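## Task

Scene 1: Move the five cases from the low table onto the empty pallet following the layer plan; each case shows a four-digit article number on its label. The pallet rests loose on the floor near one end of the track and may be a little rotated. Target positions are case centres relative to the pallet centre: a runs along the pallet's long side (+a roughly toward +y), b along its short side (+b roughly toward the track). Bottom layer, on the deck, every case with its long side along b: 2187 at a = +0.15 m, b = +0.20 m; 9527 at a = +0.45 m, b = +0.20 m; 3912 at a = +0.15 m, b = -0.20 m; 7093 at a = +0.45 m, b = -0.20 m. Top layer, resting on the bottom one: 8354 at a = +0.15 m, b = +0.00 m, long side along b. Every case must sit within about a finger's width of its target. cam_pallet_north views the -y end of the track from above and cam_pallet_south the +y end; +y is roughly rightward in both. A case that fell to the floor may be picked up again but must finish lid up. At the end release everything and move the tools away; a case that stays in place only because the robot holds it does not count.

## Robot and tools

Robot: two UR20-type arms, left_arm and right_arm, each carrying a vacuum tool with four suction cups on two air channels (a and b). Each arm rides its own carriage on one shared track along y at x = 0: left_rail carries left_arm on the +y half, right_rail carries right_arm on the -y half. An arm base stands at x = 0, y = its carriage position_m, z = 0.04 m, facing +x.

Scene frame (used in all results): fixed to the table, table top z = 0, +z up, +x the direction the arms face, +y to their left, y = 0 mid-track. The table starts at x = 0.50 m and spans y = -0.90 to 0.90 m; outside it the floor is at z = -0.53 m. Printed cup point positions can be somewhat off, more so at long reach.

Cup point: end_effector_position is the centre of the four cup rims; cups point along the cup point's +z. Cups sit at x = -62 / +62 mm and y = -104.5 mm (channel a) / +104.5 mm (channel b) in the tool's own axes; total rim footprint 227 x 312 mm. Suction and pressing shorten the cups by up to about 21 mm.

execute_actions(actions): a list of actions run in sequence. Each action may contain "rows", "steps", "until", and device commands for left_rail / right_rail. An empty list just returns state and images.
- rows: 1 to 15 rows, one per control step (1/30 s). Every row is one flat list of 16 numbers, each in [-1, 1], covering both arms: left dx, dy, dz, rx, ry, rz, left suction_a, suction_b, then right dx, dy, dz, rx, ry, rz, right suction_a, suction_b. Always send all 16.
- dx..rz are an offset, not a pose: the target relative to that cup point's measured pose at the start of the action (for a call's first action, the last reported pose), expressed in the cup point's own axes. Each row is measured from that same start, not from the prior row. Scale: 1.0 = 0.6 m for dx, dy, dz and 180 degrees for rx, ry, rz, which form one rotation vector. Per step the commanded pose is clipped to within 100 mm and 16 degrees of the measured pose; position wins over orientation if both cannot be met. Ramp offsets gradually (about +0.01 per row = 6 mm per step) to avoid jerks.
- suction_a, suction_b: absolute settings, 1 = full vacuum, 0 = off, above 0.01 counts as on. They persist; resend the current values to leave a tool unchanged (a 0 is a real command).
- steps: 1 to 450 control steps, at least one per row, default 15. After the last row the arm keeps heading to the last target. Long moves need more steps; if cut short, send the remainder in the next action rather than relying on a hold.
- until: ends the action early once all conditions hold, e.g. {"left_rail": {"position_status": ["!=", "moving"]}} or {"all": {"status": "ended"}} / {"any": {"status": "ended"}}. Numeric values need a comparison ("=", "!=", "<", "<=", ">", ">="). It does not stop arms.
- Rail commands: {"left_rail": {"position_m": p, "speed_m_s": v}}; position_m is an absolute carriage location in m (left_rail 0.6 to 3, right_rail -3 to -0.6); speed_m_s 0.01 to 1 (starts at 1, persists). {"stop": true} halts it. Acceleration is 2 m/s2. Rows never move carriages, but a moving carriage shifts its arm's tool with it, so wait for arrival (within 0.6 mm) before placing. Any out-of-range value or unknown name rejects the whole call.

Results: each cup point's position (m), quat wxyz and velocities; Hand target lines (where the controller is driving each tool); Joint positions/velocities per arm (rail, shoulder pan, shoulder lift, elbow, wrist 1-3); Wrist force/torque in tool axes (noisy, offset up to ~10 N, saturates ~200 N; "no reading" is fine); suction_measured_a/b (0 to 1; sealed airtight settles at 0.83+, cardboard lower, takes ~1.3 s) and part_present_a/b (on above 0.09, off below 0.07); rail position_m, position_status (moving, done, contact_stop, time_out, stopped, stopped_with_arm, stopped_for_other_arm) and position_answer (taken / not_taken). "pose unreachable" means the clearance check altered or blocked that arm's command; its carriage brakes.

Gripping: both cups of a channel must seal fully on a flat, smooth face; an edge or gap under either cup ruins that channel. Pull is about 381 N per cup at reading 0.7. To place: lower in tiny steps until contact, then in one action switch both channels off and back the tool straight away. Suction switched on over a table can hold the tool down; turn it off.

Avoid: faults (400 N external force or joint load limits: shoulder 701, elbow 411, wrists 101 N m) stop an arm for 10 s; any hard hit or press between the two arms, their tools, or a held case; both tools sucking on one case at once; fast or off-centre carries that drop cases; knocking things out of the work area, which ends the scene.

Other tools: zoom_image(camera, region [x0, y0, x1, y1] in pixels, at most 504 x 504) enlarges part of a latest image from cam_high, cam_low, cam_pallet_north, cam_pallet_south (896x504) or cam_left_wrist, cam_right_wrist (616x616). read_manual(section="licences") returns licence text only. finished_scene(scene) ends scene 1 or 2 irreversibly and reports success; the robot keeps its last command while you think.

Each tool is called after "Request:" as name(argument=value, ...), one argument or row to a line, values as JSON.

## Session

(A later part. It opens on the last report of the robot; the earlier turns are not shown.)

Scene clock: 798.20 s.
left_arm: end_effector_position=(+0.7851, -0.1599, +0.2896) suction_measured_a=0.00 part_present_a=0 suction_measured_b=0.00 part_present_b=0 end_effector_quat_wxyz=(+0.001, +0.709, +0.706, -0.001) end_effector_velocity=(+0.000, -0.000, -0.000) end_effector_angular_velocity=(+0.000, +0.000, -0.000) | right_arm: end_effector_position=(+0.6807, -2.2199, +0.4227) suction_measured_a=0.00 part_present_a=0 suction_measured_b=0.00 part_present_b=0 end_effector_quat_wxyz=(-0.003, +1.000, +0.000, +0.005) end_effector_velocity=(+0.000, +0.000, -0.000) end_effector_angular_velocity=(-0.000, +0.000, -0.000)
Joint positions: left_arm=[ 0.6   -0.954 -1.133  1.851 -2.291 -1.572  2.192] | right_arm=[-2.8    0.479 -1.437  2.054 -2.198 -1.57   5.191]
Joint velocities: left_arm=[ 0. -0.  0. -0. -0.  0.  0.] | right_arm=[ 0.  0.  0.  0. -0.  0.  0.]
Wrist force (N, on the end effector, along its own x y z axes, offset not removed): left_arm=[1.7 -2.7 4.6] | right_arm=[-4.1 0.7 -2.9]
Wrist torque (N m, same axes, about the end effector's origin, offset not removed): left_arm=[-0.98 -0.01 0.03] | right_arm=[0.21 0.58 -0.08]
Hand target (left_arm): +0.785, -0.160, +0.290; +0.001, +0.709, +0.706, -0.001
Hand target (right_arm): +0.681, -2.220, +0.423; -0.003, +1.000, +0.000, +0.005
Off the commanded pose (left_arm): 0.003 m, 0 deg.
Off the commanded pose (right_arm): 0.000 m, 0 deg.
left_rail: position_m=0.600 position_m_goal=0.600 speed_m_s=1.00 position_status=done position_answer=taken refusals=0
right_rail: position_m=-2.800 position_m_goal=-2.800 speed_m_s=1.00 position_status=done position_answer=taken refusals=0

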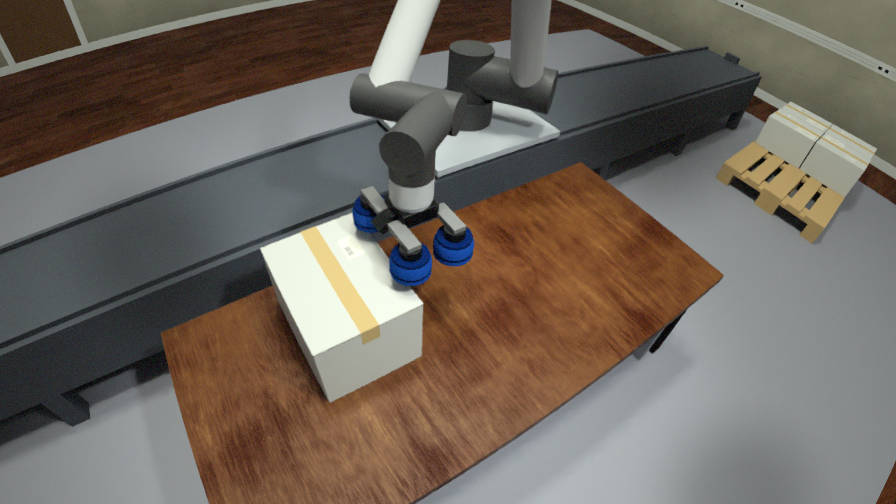

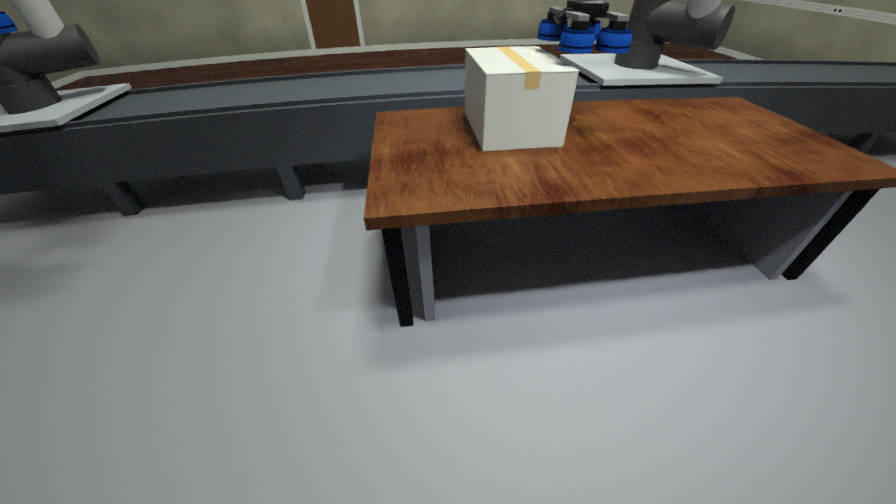

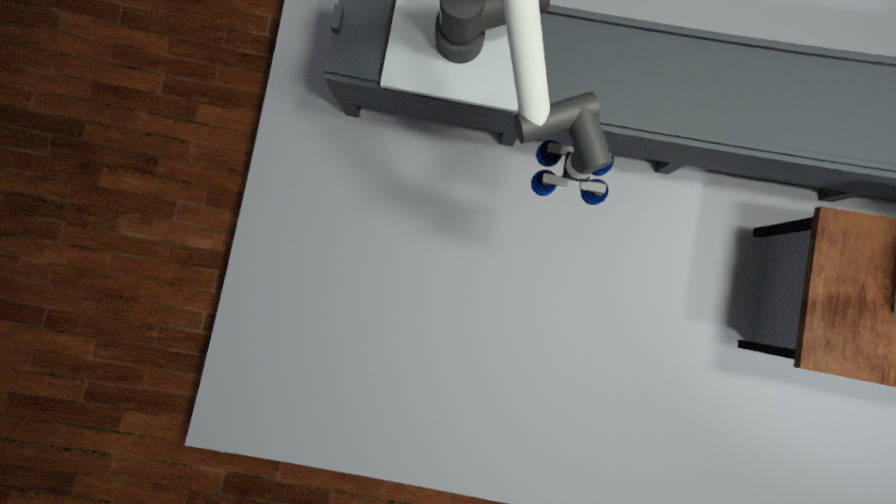

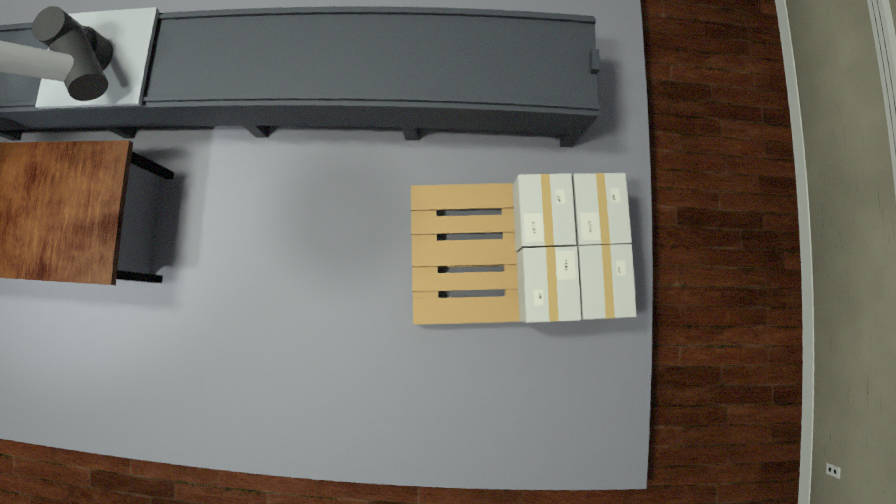

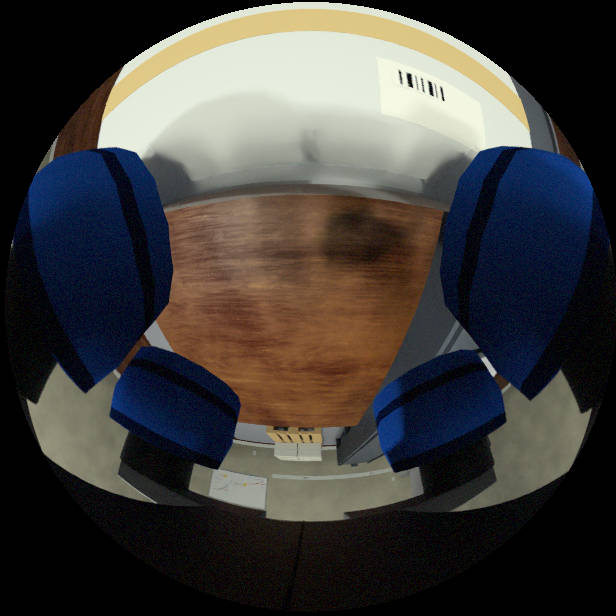

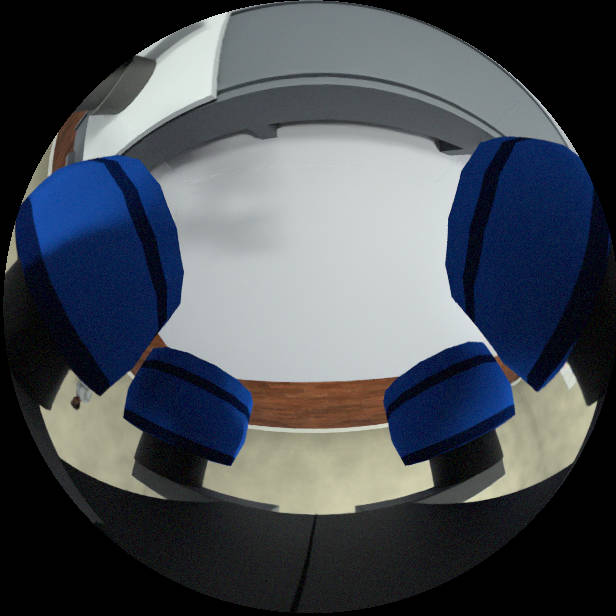

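Request:
execute_actions(
  actions=[
    {"rows":[[-0.03,-0.003,0,0,0,0,0,0,0,0,0,0,0,0,0,0],[-0.07,-0.006,0.002,0,0,0,0,0,0,0,0,0,0,0,0,0],[-0.12,-0.01,0.004,0,0,0,0,0,0,0,0,0,0,0,0,0],[-0.18,-0.014,0.006,0,0,0,0,0,0,0,0,0,0,0,0,0],[-0.24,-0.018,0.009,0,0,0,0,0,0,0,0,0,0,0,0,0],[-0.30,-0.021,0.012,0,0,0,0,0,0,0,0,0,0,0,0,0],[-0.35,-0.024,0.014,0,0,0,0,0,0,0,0,0,0,0,0,0],[-0.383,-0.025,0.016,0,0,0,0,0,0,0,0,0,0,0,0,0]],"steps":15},
  ],
)

Request:
execute_actions(
  actions=[],
)

Scene clock: 802.40 s.
left_arm: end_effector_position=(+0.7648, -0.3378, +0.2831) suction_measured_a=0.00 part_present_a=0 suction_measured_b=0.00 part_present_b=0 end_effector_quat_wxyz=(+0.002, +0.709, +0.705, -0.001) end_effector_velocity=(-0.012, -0.376, -0.014) end_effector_angular_velocity=(-0.008, -0.004, -0.001) | right_arm: end_effector_position=(+0.6807, -2.2199, +0.4227) suction_measured_a=0.00 part_present_a=0 suction_measured_b=0.00 part_present_b=0 end_effector_quat_wxyz=(-0.003, +1.000, +0.000, +0.005) end_effector_velocity=(+0.000, +0.000, -0.000) end_effector_angular_velocity=(-0.000, +0.000, +0.000)
Joint positions: left_arm=[ 0.6   -1.053 -1.019  1.667 -2.223 -1.572  2.094] | right_arm=[-2.8    0.479 -1.437  2.054 -2.198 -1.57   5.191]
Joint velocities: left_arm=[ 0.    -0.165  0.277 -0.465  0.18  -0.    -0.164] | right_arm=[ 0. -0.  0.  0. -0.  0. -0.]
Wrist force (N, on the end effector, along its own x y z axes, offset not removed): left_arm=[-4.4 1.1 2.4] | right_arm=[-3.7 -2.6 -1.2]
Wrist torque (N m, same axes, about the end effector's origin, offset not removed): left_arm=[-0.29 0.43 -0.16] | right_arm=[-0.23 0.37 -0.10]
Hand target (left_arm): +0.765, -0.386, +0.281; +0.002, +0.709, +0.705, -0.001
Hand target (right_arm): +0.681, -2.220, +0.423; -0.003, +1.000, +0.000, +0.005
Off the commanded pose (left_arm): 0.052 m, 0 deg.
Off the commanded pose (right_arm): 0.000 m, 0 deg.
left_rail: position_m=0.600 position_m_goal=0.600 speed_m_s=1.00 position_status=done position_answer=taken refusals=0
right_rail: position_m=-2.800 position_m_goal=-2.800 speed_m_s=1.00 position_status=done position_answer=taken refusals=0

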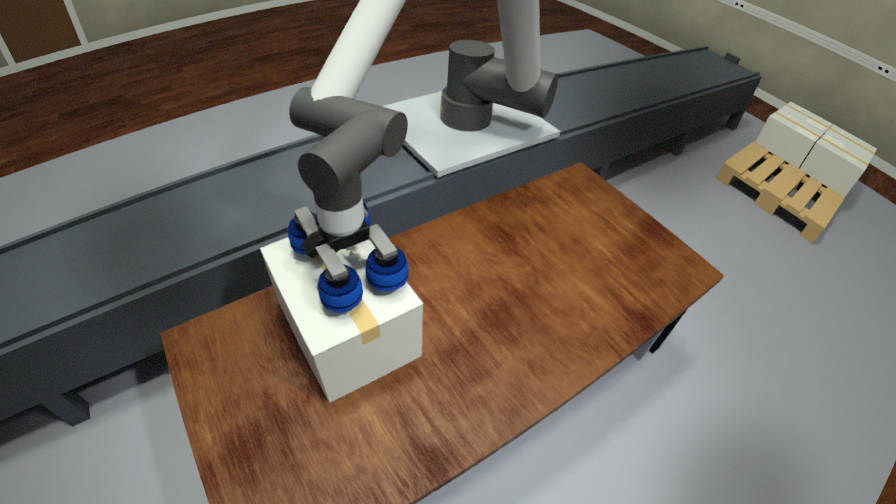

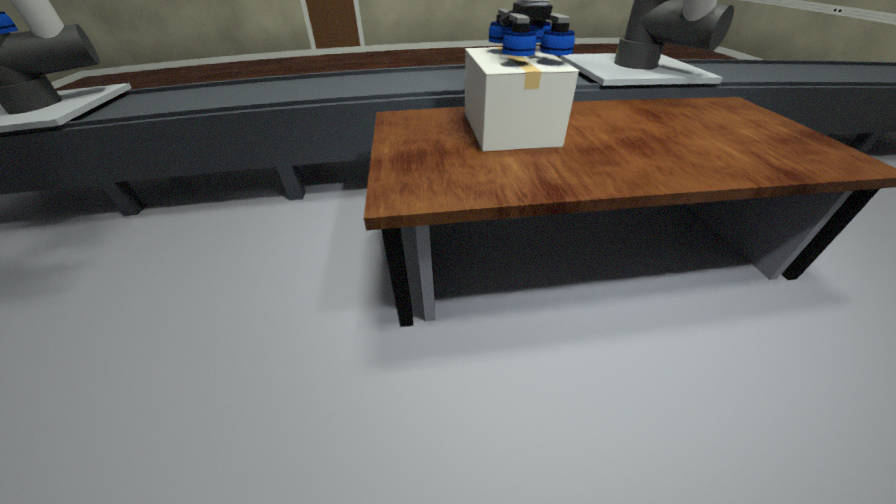

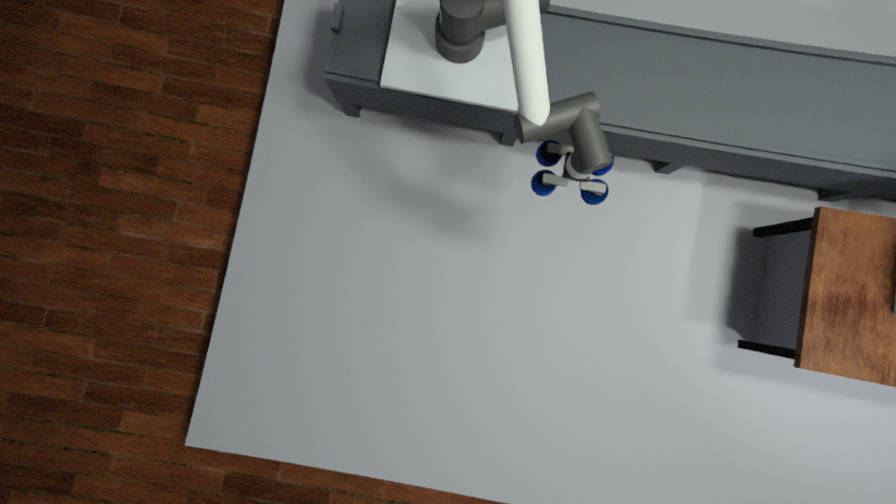

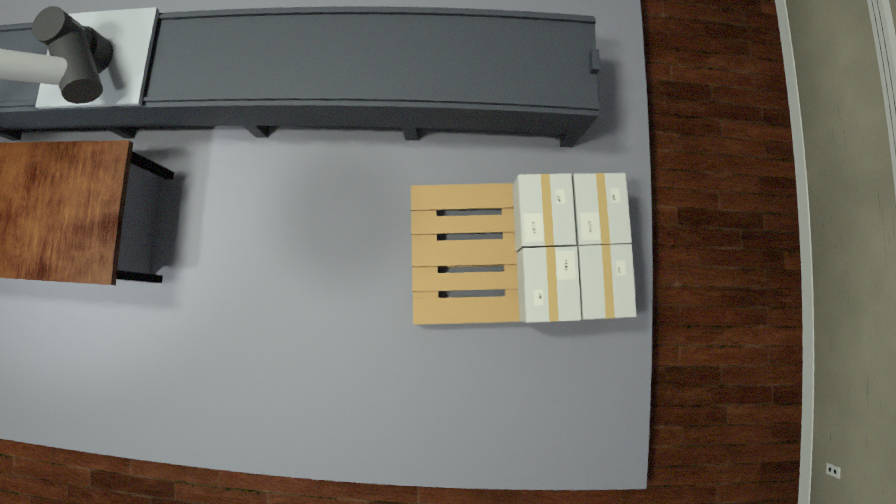

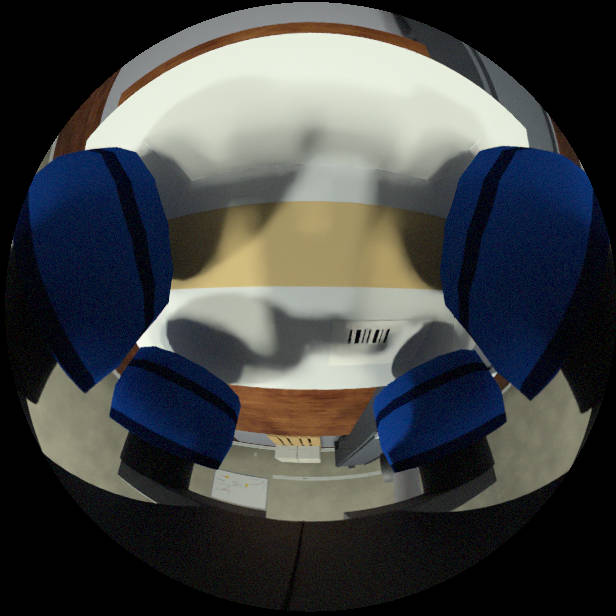

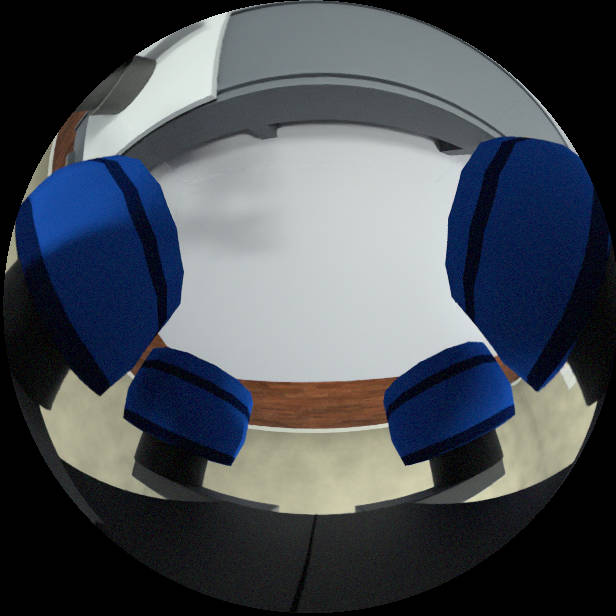

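Scene clock: 802.40 s.
left_arm: end_effector_position=(+0.7648, -0.3378, +0.2831) suction_measured_a=0.00 part_present_a=0 suction_measured_b=0.00 part_present_b=0 end_effector_quat_wxyz=(+0.002, +0.709, +0.705, -0.001) end_effector_velocity=(-0.012, -0.376, -0.014) end_effector_angular_velocity=(-0.008, -0.004, -0.001) | right_arm: end_effector_position=(+0.6807, -2.2199, +0.4227) suction_measured_a=0.00 part_present_a=0 suction_measured_b=0.00 part_present_b=0 end_effector_quat_wxyz=(-0.003, +1.000, +0.000, +0.005) end_effector_velocity=(+0.000, +0.000, -0.000) end_effector_angular_velocity=(-0.000, +0.000, +0.000)
Joint positions: left_arm=[ 0.6   -1.053 -1.019  1.667 -2.223 -1.572  2.094] | right_arm=[-2.8    0.479 -1.437  2.054 -2.198 -1.57   5.191]
Joint velocities: left_arm=[ 0.    -0.165  0.277 -0.465  0.18  -0.    -0.164] | right_arm=[ 0. -0.  0.  0. -0.  0. -0.]
Wrist force (N, on the end effector, along its own x y z axes, offset not removed): left_arm=[-4.4 1.1 2.4] | right_arm=[-3.7 -2.6 -1.2]
Wrist torque (N m, same axes, about the end effector's origin, offset not removed): left_arm=[-0.29 0.43 -0.16] | right_arm=[-0.23 0.37 -0.10]
Hand target (left_arm): +0.765, -0.386, +0.281; +0.002, +0.709, +0.705, -0.001
Hand target (right_arm): +0.681, -2.220, +0.423; -0.003, +1.000, +0.000, +0.005
Off the commanded pose (left_arm): 0.052 m, 0 deg.
Off the commanded pose (right_arm): 0.000 m, 0 deg.
left_rail: position_m=0.600 position_m_goal=0.600 speed_m_s=1.00 position_status=done position_answer=taken refusals=0
right_rail: position_m=-2.800 position_m_goal=-2.800 speed_m_s=1.00 position_status=done position_answer=taken refusals=0

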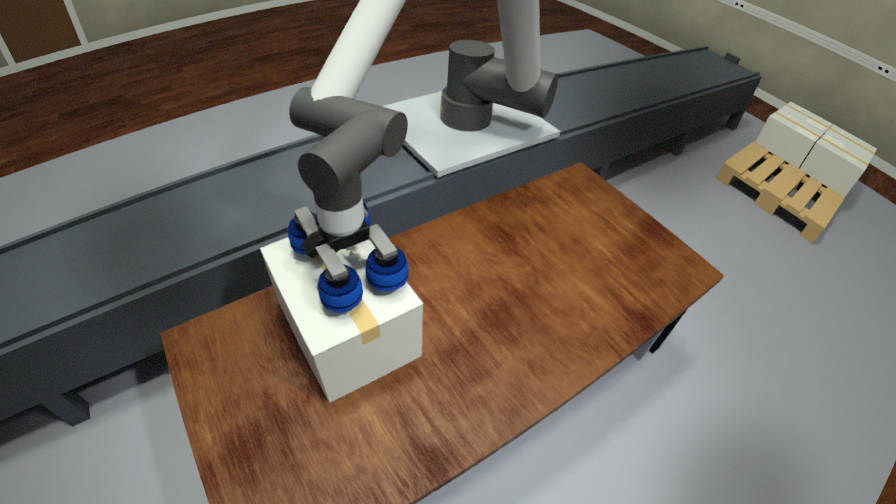

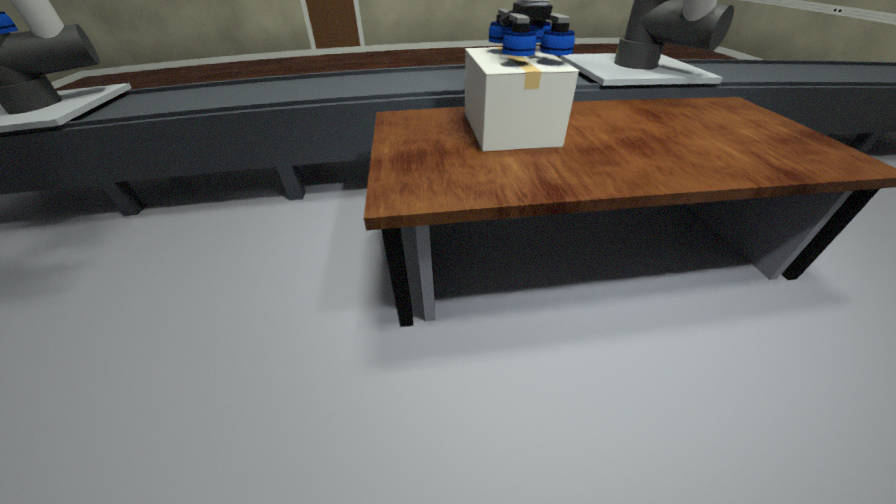

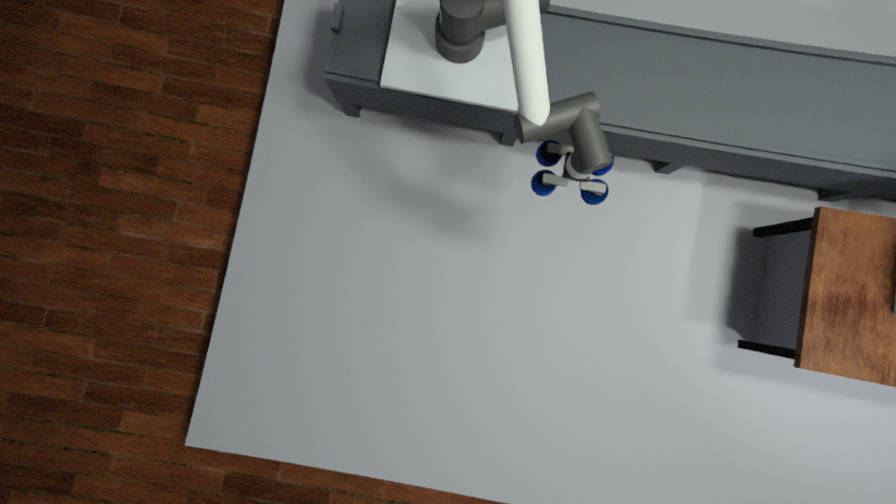

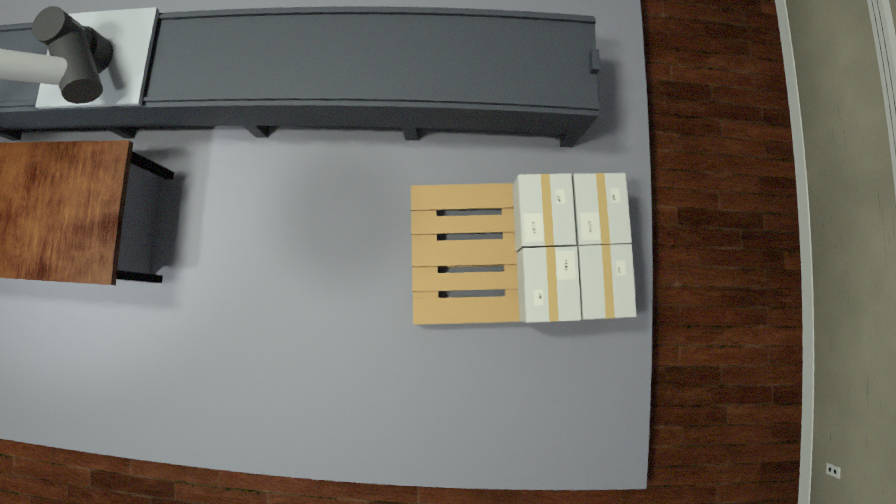

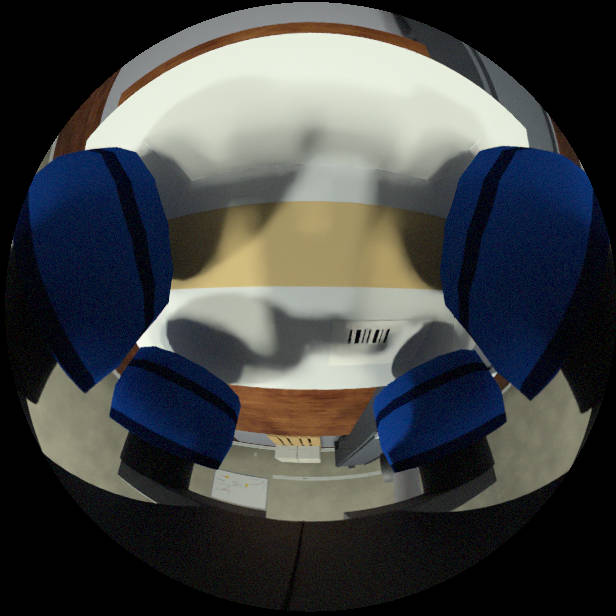

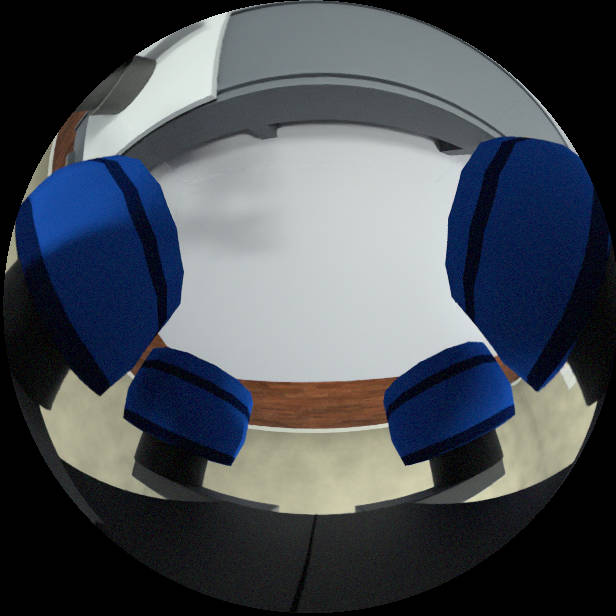

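Request:
execute_actions(
  actions=[],
)

Scene clock: 803.47 s.
left_arm: end_effector_position=(+0.7652, -0.3857, +0.2811) suction_measured_a=0.00 part_present_a=0 suction_measured_b=0.00 part_present_b=0 end_effector_quat_wxyz=(+0.002, +0.709, +0.705, -0.001) end_effector_velocity=(-0.000, -0.000, -0.000) end_effector_angular_velocity=(+0.000, +0.000, -0.000) | right_arm: end_effector_position=(+0.6807, -2.2199, +0.4227) suction_measured_a=0.00 part_present_a=0 suction_measured_b=0.00 part_present_b=0 end_effector_quat_wxyz=(-0.003, +1.000, +0.000, +0.005) end_effector_velocity=(+0.000, -0.000, +0.000) end_effector_angular_velocity=(+0.000, -0.000, -0.000)
Joint positions: left_arm=[ 0.6   -1.072 -0.982  1.604 -2.197 -1.572  2.074] | right_arm=[-2.8    0.479 -1.437  2.054 -2.198 -1.57   5.191]
Joint velocities: left_arm=[ 0. -0.  0. -0.  0. -0. -0.] | right_arm=[ 0. -0. -0.  0. -0.  0.  0.]
Wrist force (N, on the end effector, along its own x y z axes, offset not removed): left_arm=[1.5 -3.9 1.4] | right_arm=[-3.7 -5.7 -0.8]
Wrist torque (N m, same axes, about the end effector's origin, offset not removed): left_arm=[-1.04 -0.08 0.02] | right_arm=[-0.64 0.40 -0.15]
Hand target (left_arm): +0.765, -0.386, +0.281; +0.002, +0.709, +0.705, -0.001
Hand target (right_arm): +0.681, -2.220, +0.423; -0.003, +1.000, +0.000, +0.005
Off the commanded pose (left_arm): 0.006 m, 0 deg.
Off the commanded pose (right_arm): 0.000 m, 0 deg.
left_rail: position_m=0.600 position_m_goal=0.600 speed_m_s=1.00 position_status=done position_answer=taken refusals=0
right_rail: position_m=-2.800 position_m_goal=-2.800 speed_m_s=1.00 position_status=done position_answer=taken refusals=0

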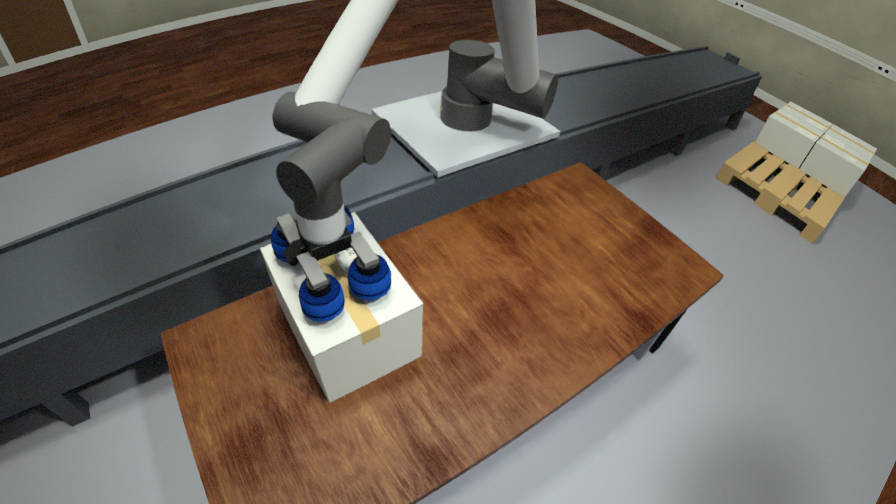

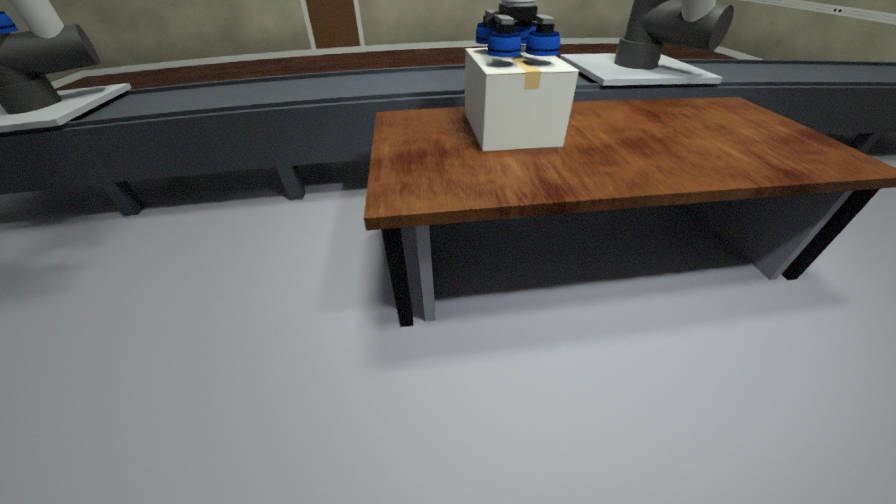

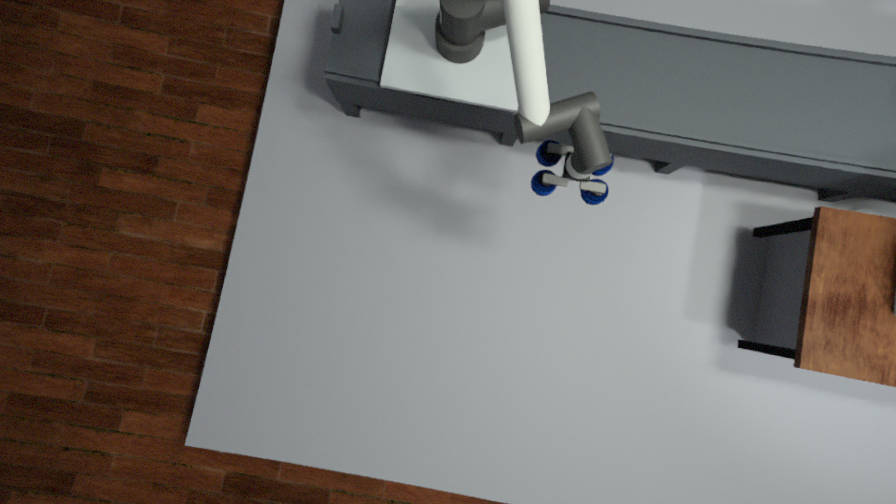

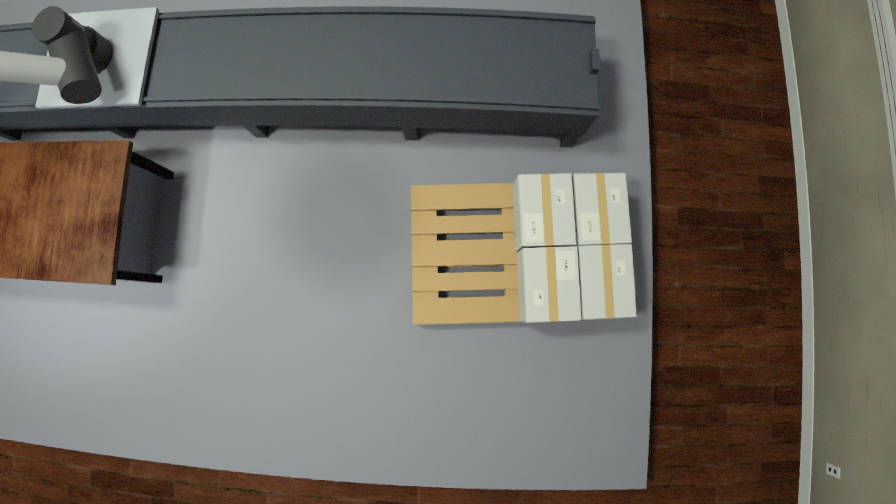

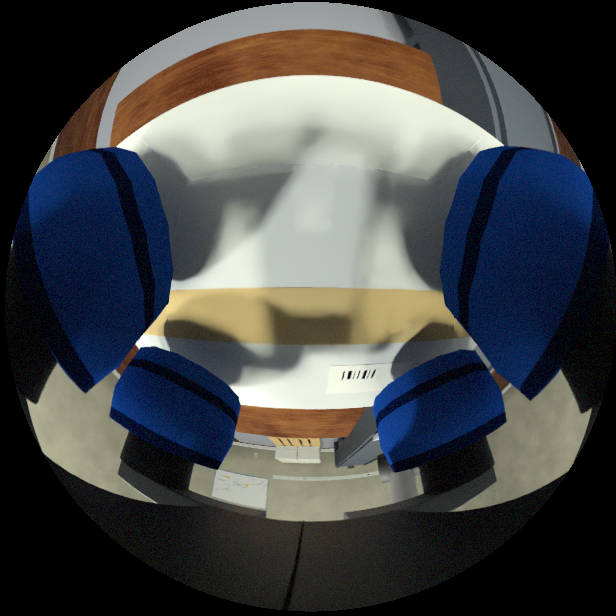

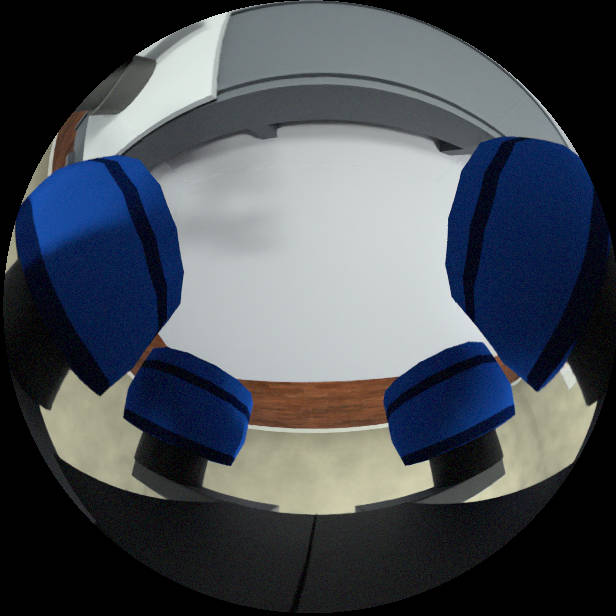

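Request:
zoom_image(
  camera="cam_low",
  region=[450, 0, 600, 160],
)

Request:
zoom_image(
  camera="cam_high",
  region=[240, 190, 440, 410],
)

Region (450, 0, 600, 160) of cam_low's 896x504 image, scaled by 3.150, with more detail than that image has; it fills the left 472 columns of this view, and the rest is white.

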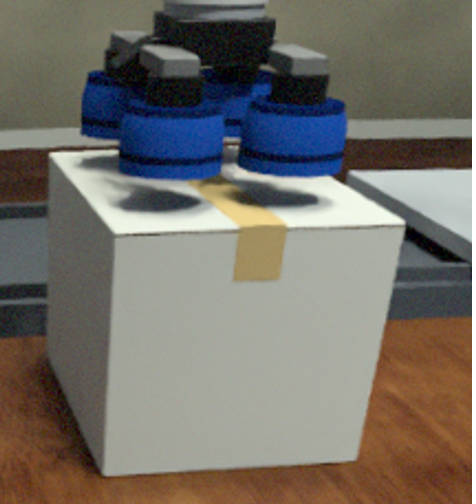

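Region (240, 190, 440, 410) of cam_high's 896x504 image, scaled by 2.291, with more detail than that image has; it fills the left 458 columns of this view, and the rest is white.

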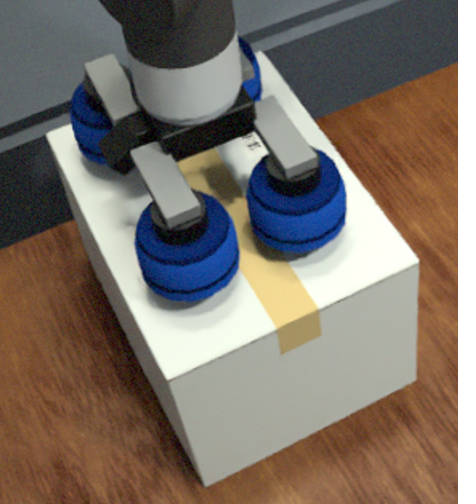

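Request:
execute_actions(
  actions=[
    {"rows":[[0.004,0,0.004,0,0,0,0,0,0,0,0,0,0,0,0,0],[0.009,0,0.011,0,0,0,0,0,0,0,0,0,0,0,0,0],[0.014,0,0.02,0,0,0,1,1,0,0,0,0,0,0,0,0],[0.018,0,0.03,0,0,0,1,1,0,0,0,0,0,0,0,0],[0.02,0,0.04,0,0,0,1,1,0,0,0,0,0,0,0,0],[0.02,0,0.049,0,0,0,1,1,0,0,0,0,0,0,0,0],[0.02,0,0.057,0,0,0,1,1,0,0,0,0,0,0,0,0],[0.02,0,0.063,0,0,0,1,1,0,0,0,0,0,0,0,0],[0.02,0,0.068,0,0,0,1,1,0,0,0,0,0,0,0,0]],"steps":18},
  ],
)

Scene clock: 814.77 s.
left_arm: end_effector_position=(+0.7655, -0.3743, +0.2426) suction_measured_a=0.74 part_present_a=1 suction_measured_b=0.74 part_present_b=1 end_effector_quat_wxyz=(+0.002, +0.709, +0.705, -0.001) end_effector_velocity=(-0.001, +0.003, -0.017) end_effector_angular_velocity=(+0.002, +0.001, -0.000) | right_arm: end_effector_position=(+0.6807, -2.2199, +0.4227) suction_measured_a=0.00 part_present_a=0 suction_measured_b=0.00 part_present_b=0 end_effector_quat_wxyz=(-0.003, +1.000, +0.000, +0.005) end_effector_velocity=(-0.000, -0.000, +0.000) end_effector_angular_velocity=(+0.000, -0.000, -0.000)
Joint positions: left_arm=[ 0.6   -1.068 -0.963  1.636 -2.249 -1.572  2.079] | right_arm=[-2.8    0.479 -1.437  2.054 -2.198 -1.57   5.191]
Joint velocities: left_arm=[ 0.     0.     0.01   0.01  -0.018  0.     0.001] | right_arm=[ 0.  0. -0.  0.  0. -0.  0.]
Wrist force (N, on the end effector, along its own x y z axes, offset not removed): left_arm=[5.8 11.5 -36.1] | right_arm=[-4.3 -3.4 0.8]
Wrist torque (N m, same axes, about the end effector's origin, offset not removed): left_arm=[-3.29 1.82 -0.21] | right_arm=[-0.26 0.47 -0.08]
Hand target (left_arm): +0.765, -0.374, +0.240; +0.002, +0.709, +0.705, -0.001
Hand target (right_arm): +0.681, -2.220, +0.423; -0.003, +1.000, +0.000, +0.005
Off the commanded pose (left_arm): 0.002 m, 0 deg.
Off the commanded pose (right_arm): 0.000 m, 0 deg.
left_rail: position_m=0.600 position_m_goal=0.600 speed_m_s=1.00 position_status=done position_answer=taken refusals=0
right_rail: position_m=-2.800 position_m_goal=-2.800 speed_m_s=1.00 position_status=done position_answer=taken refusals=0

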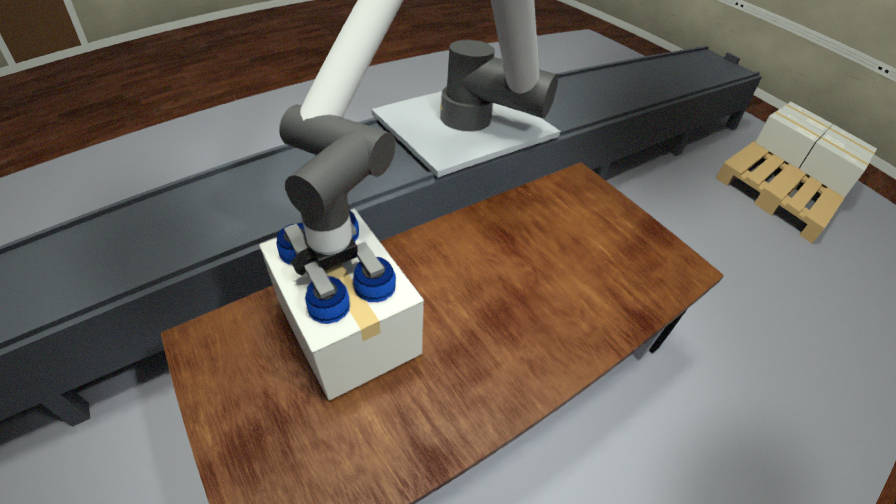

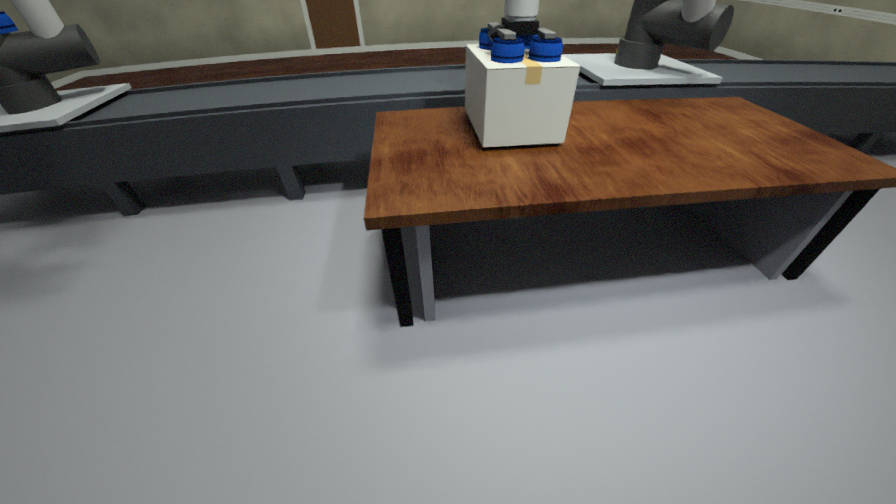

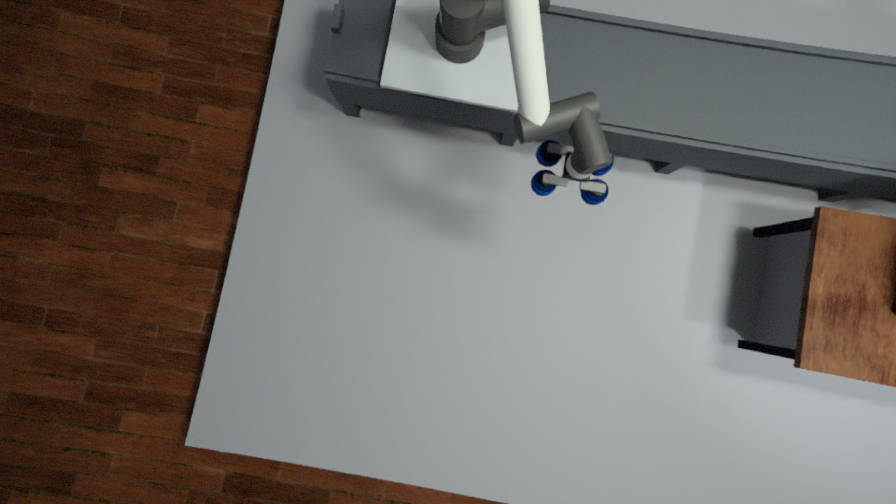

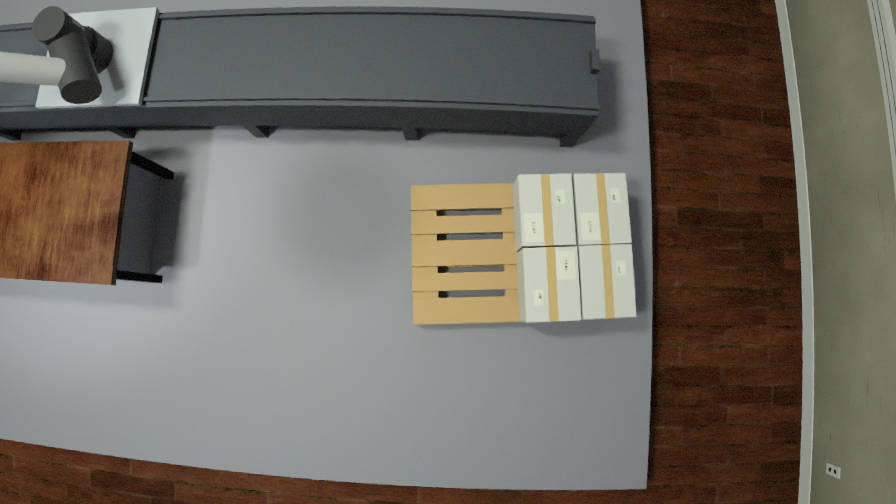

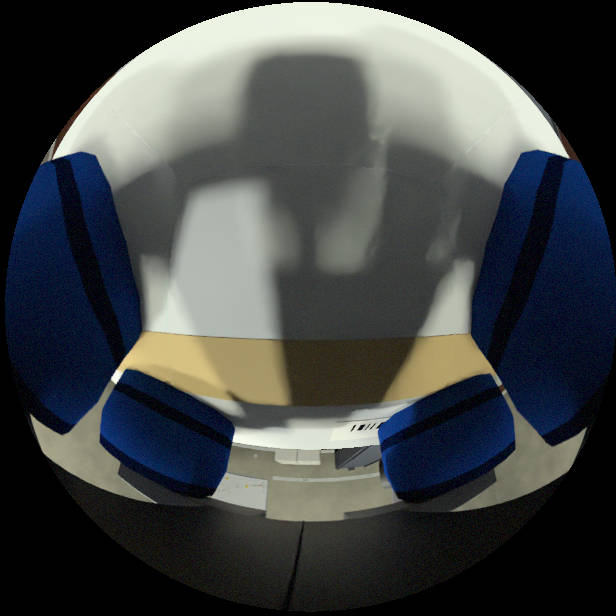

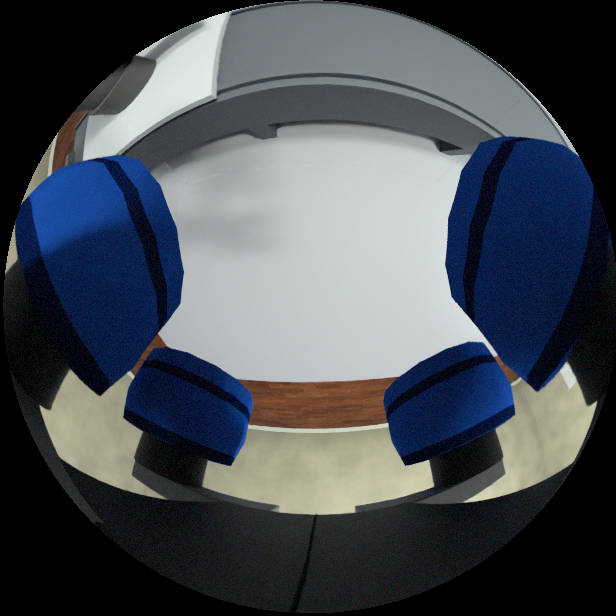

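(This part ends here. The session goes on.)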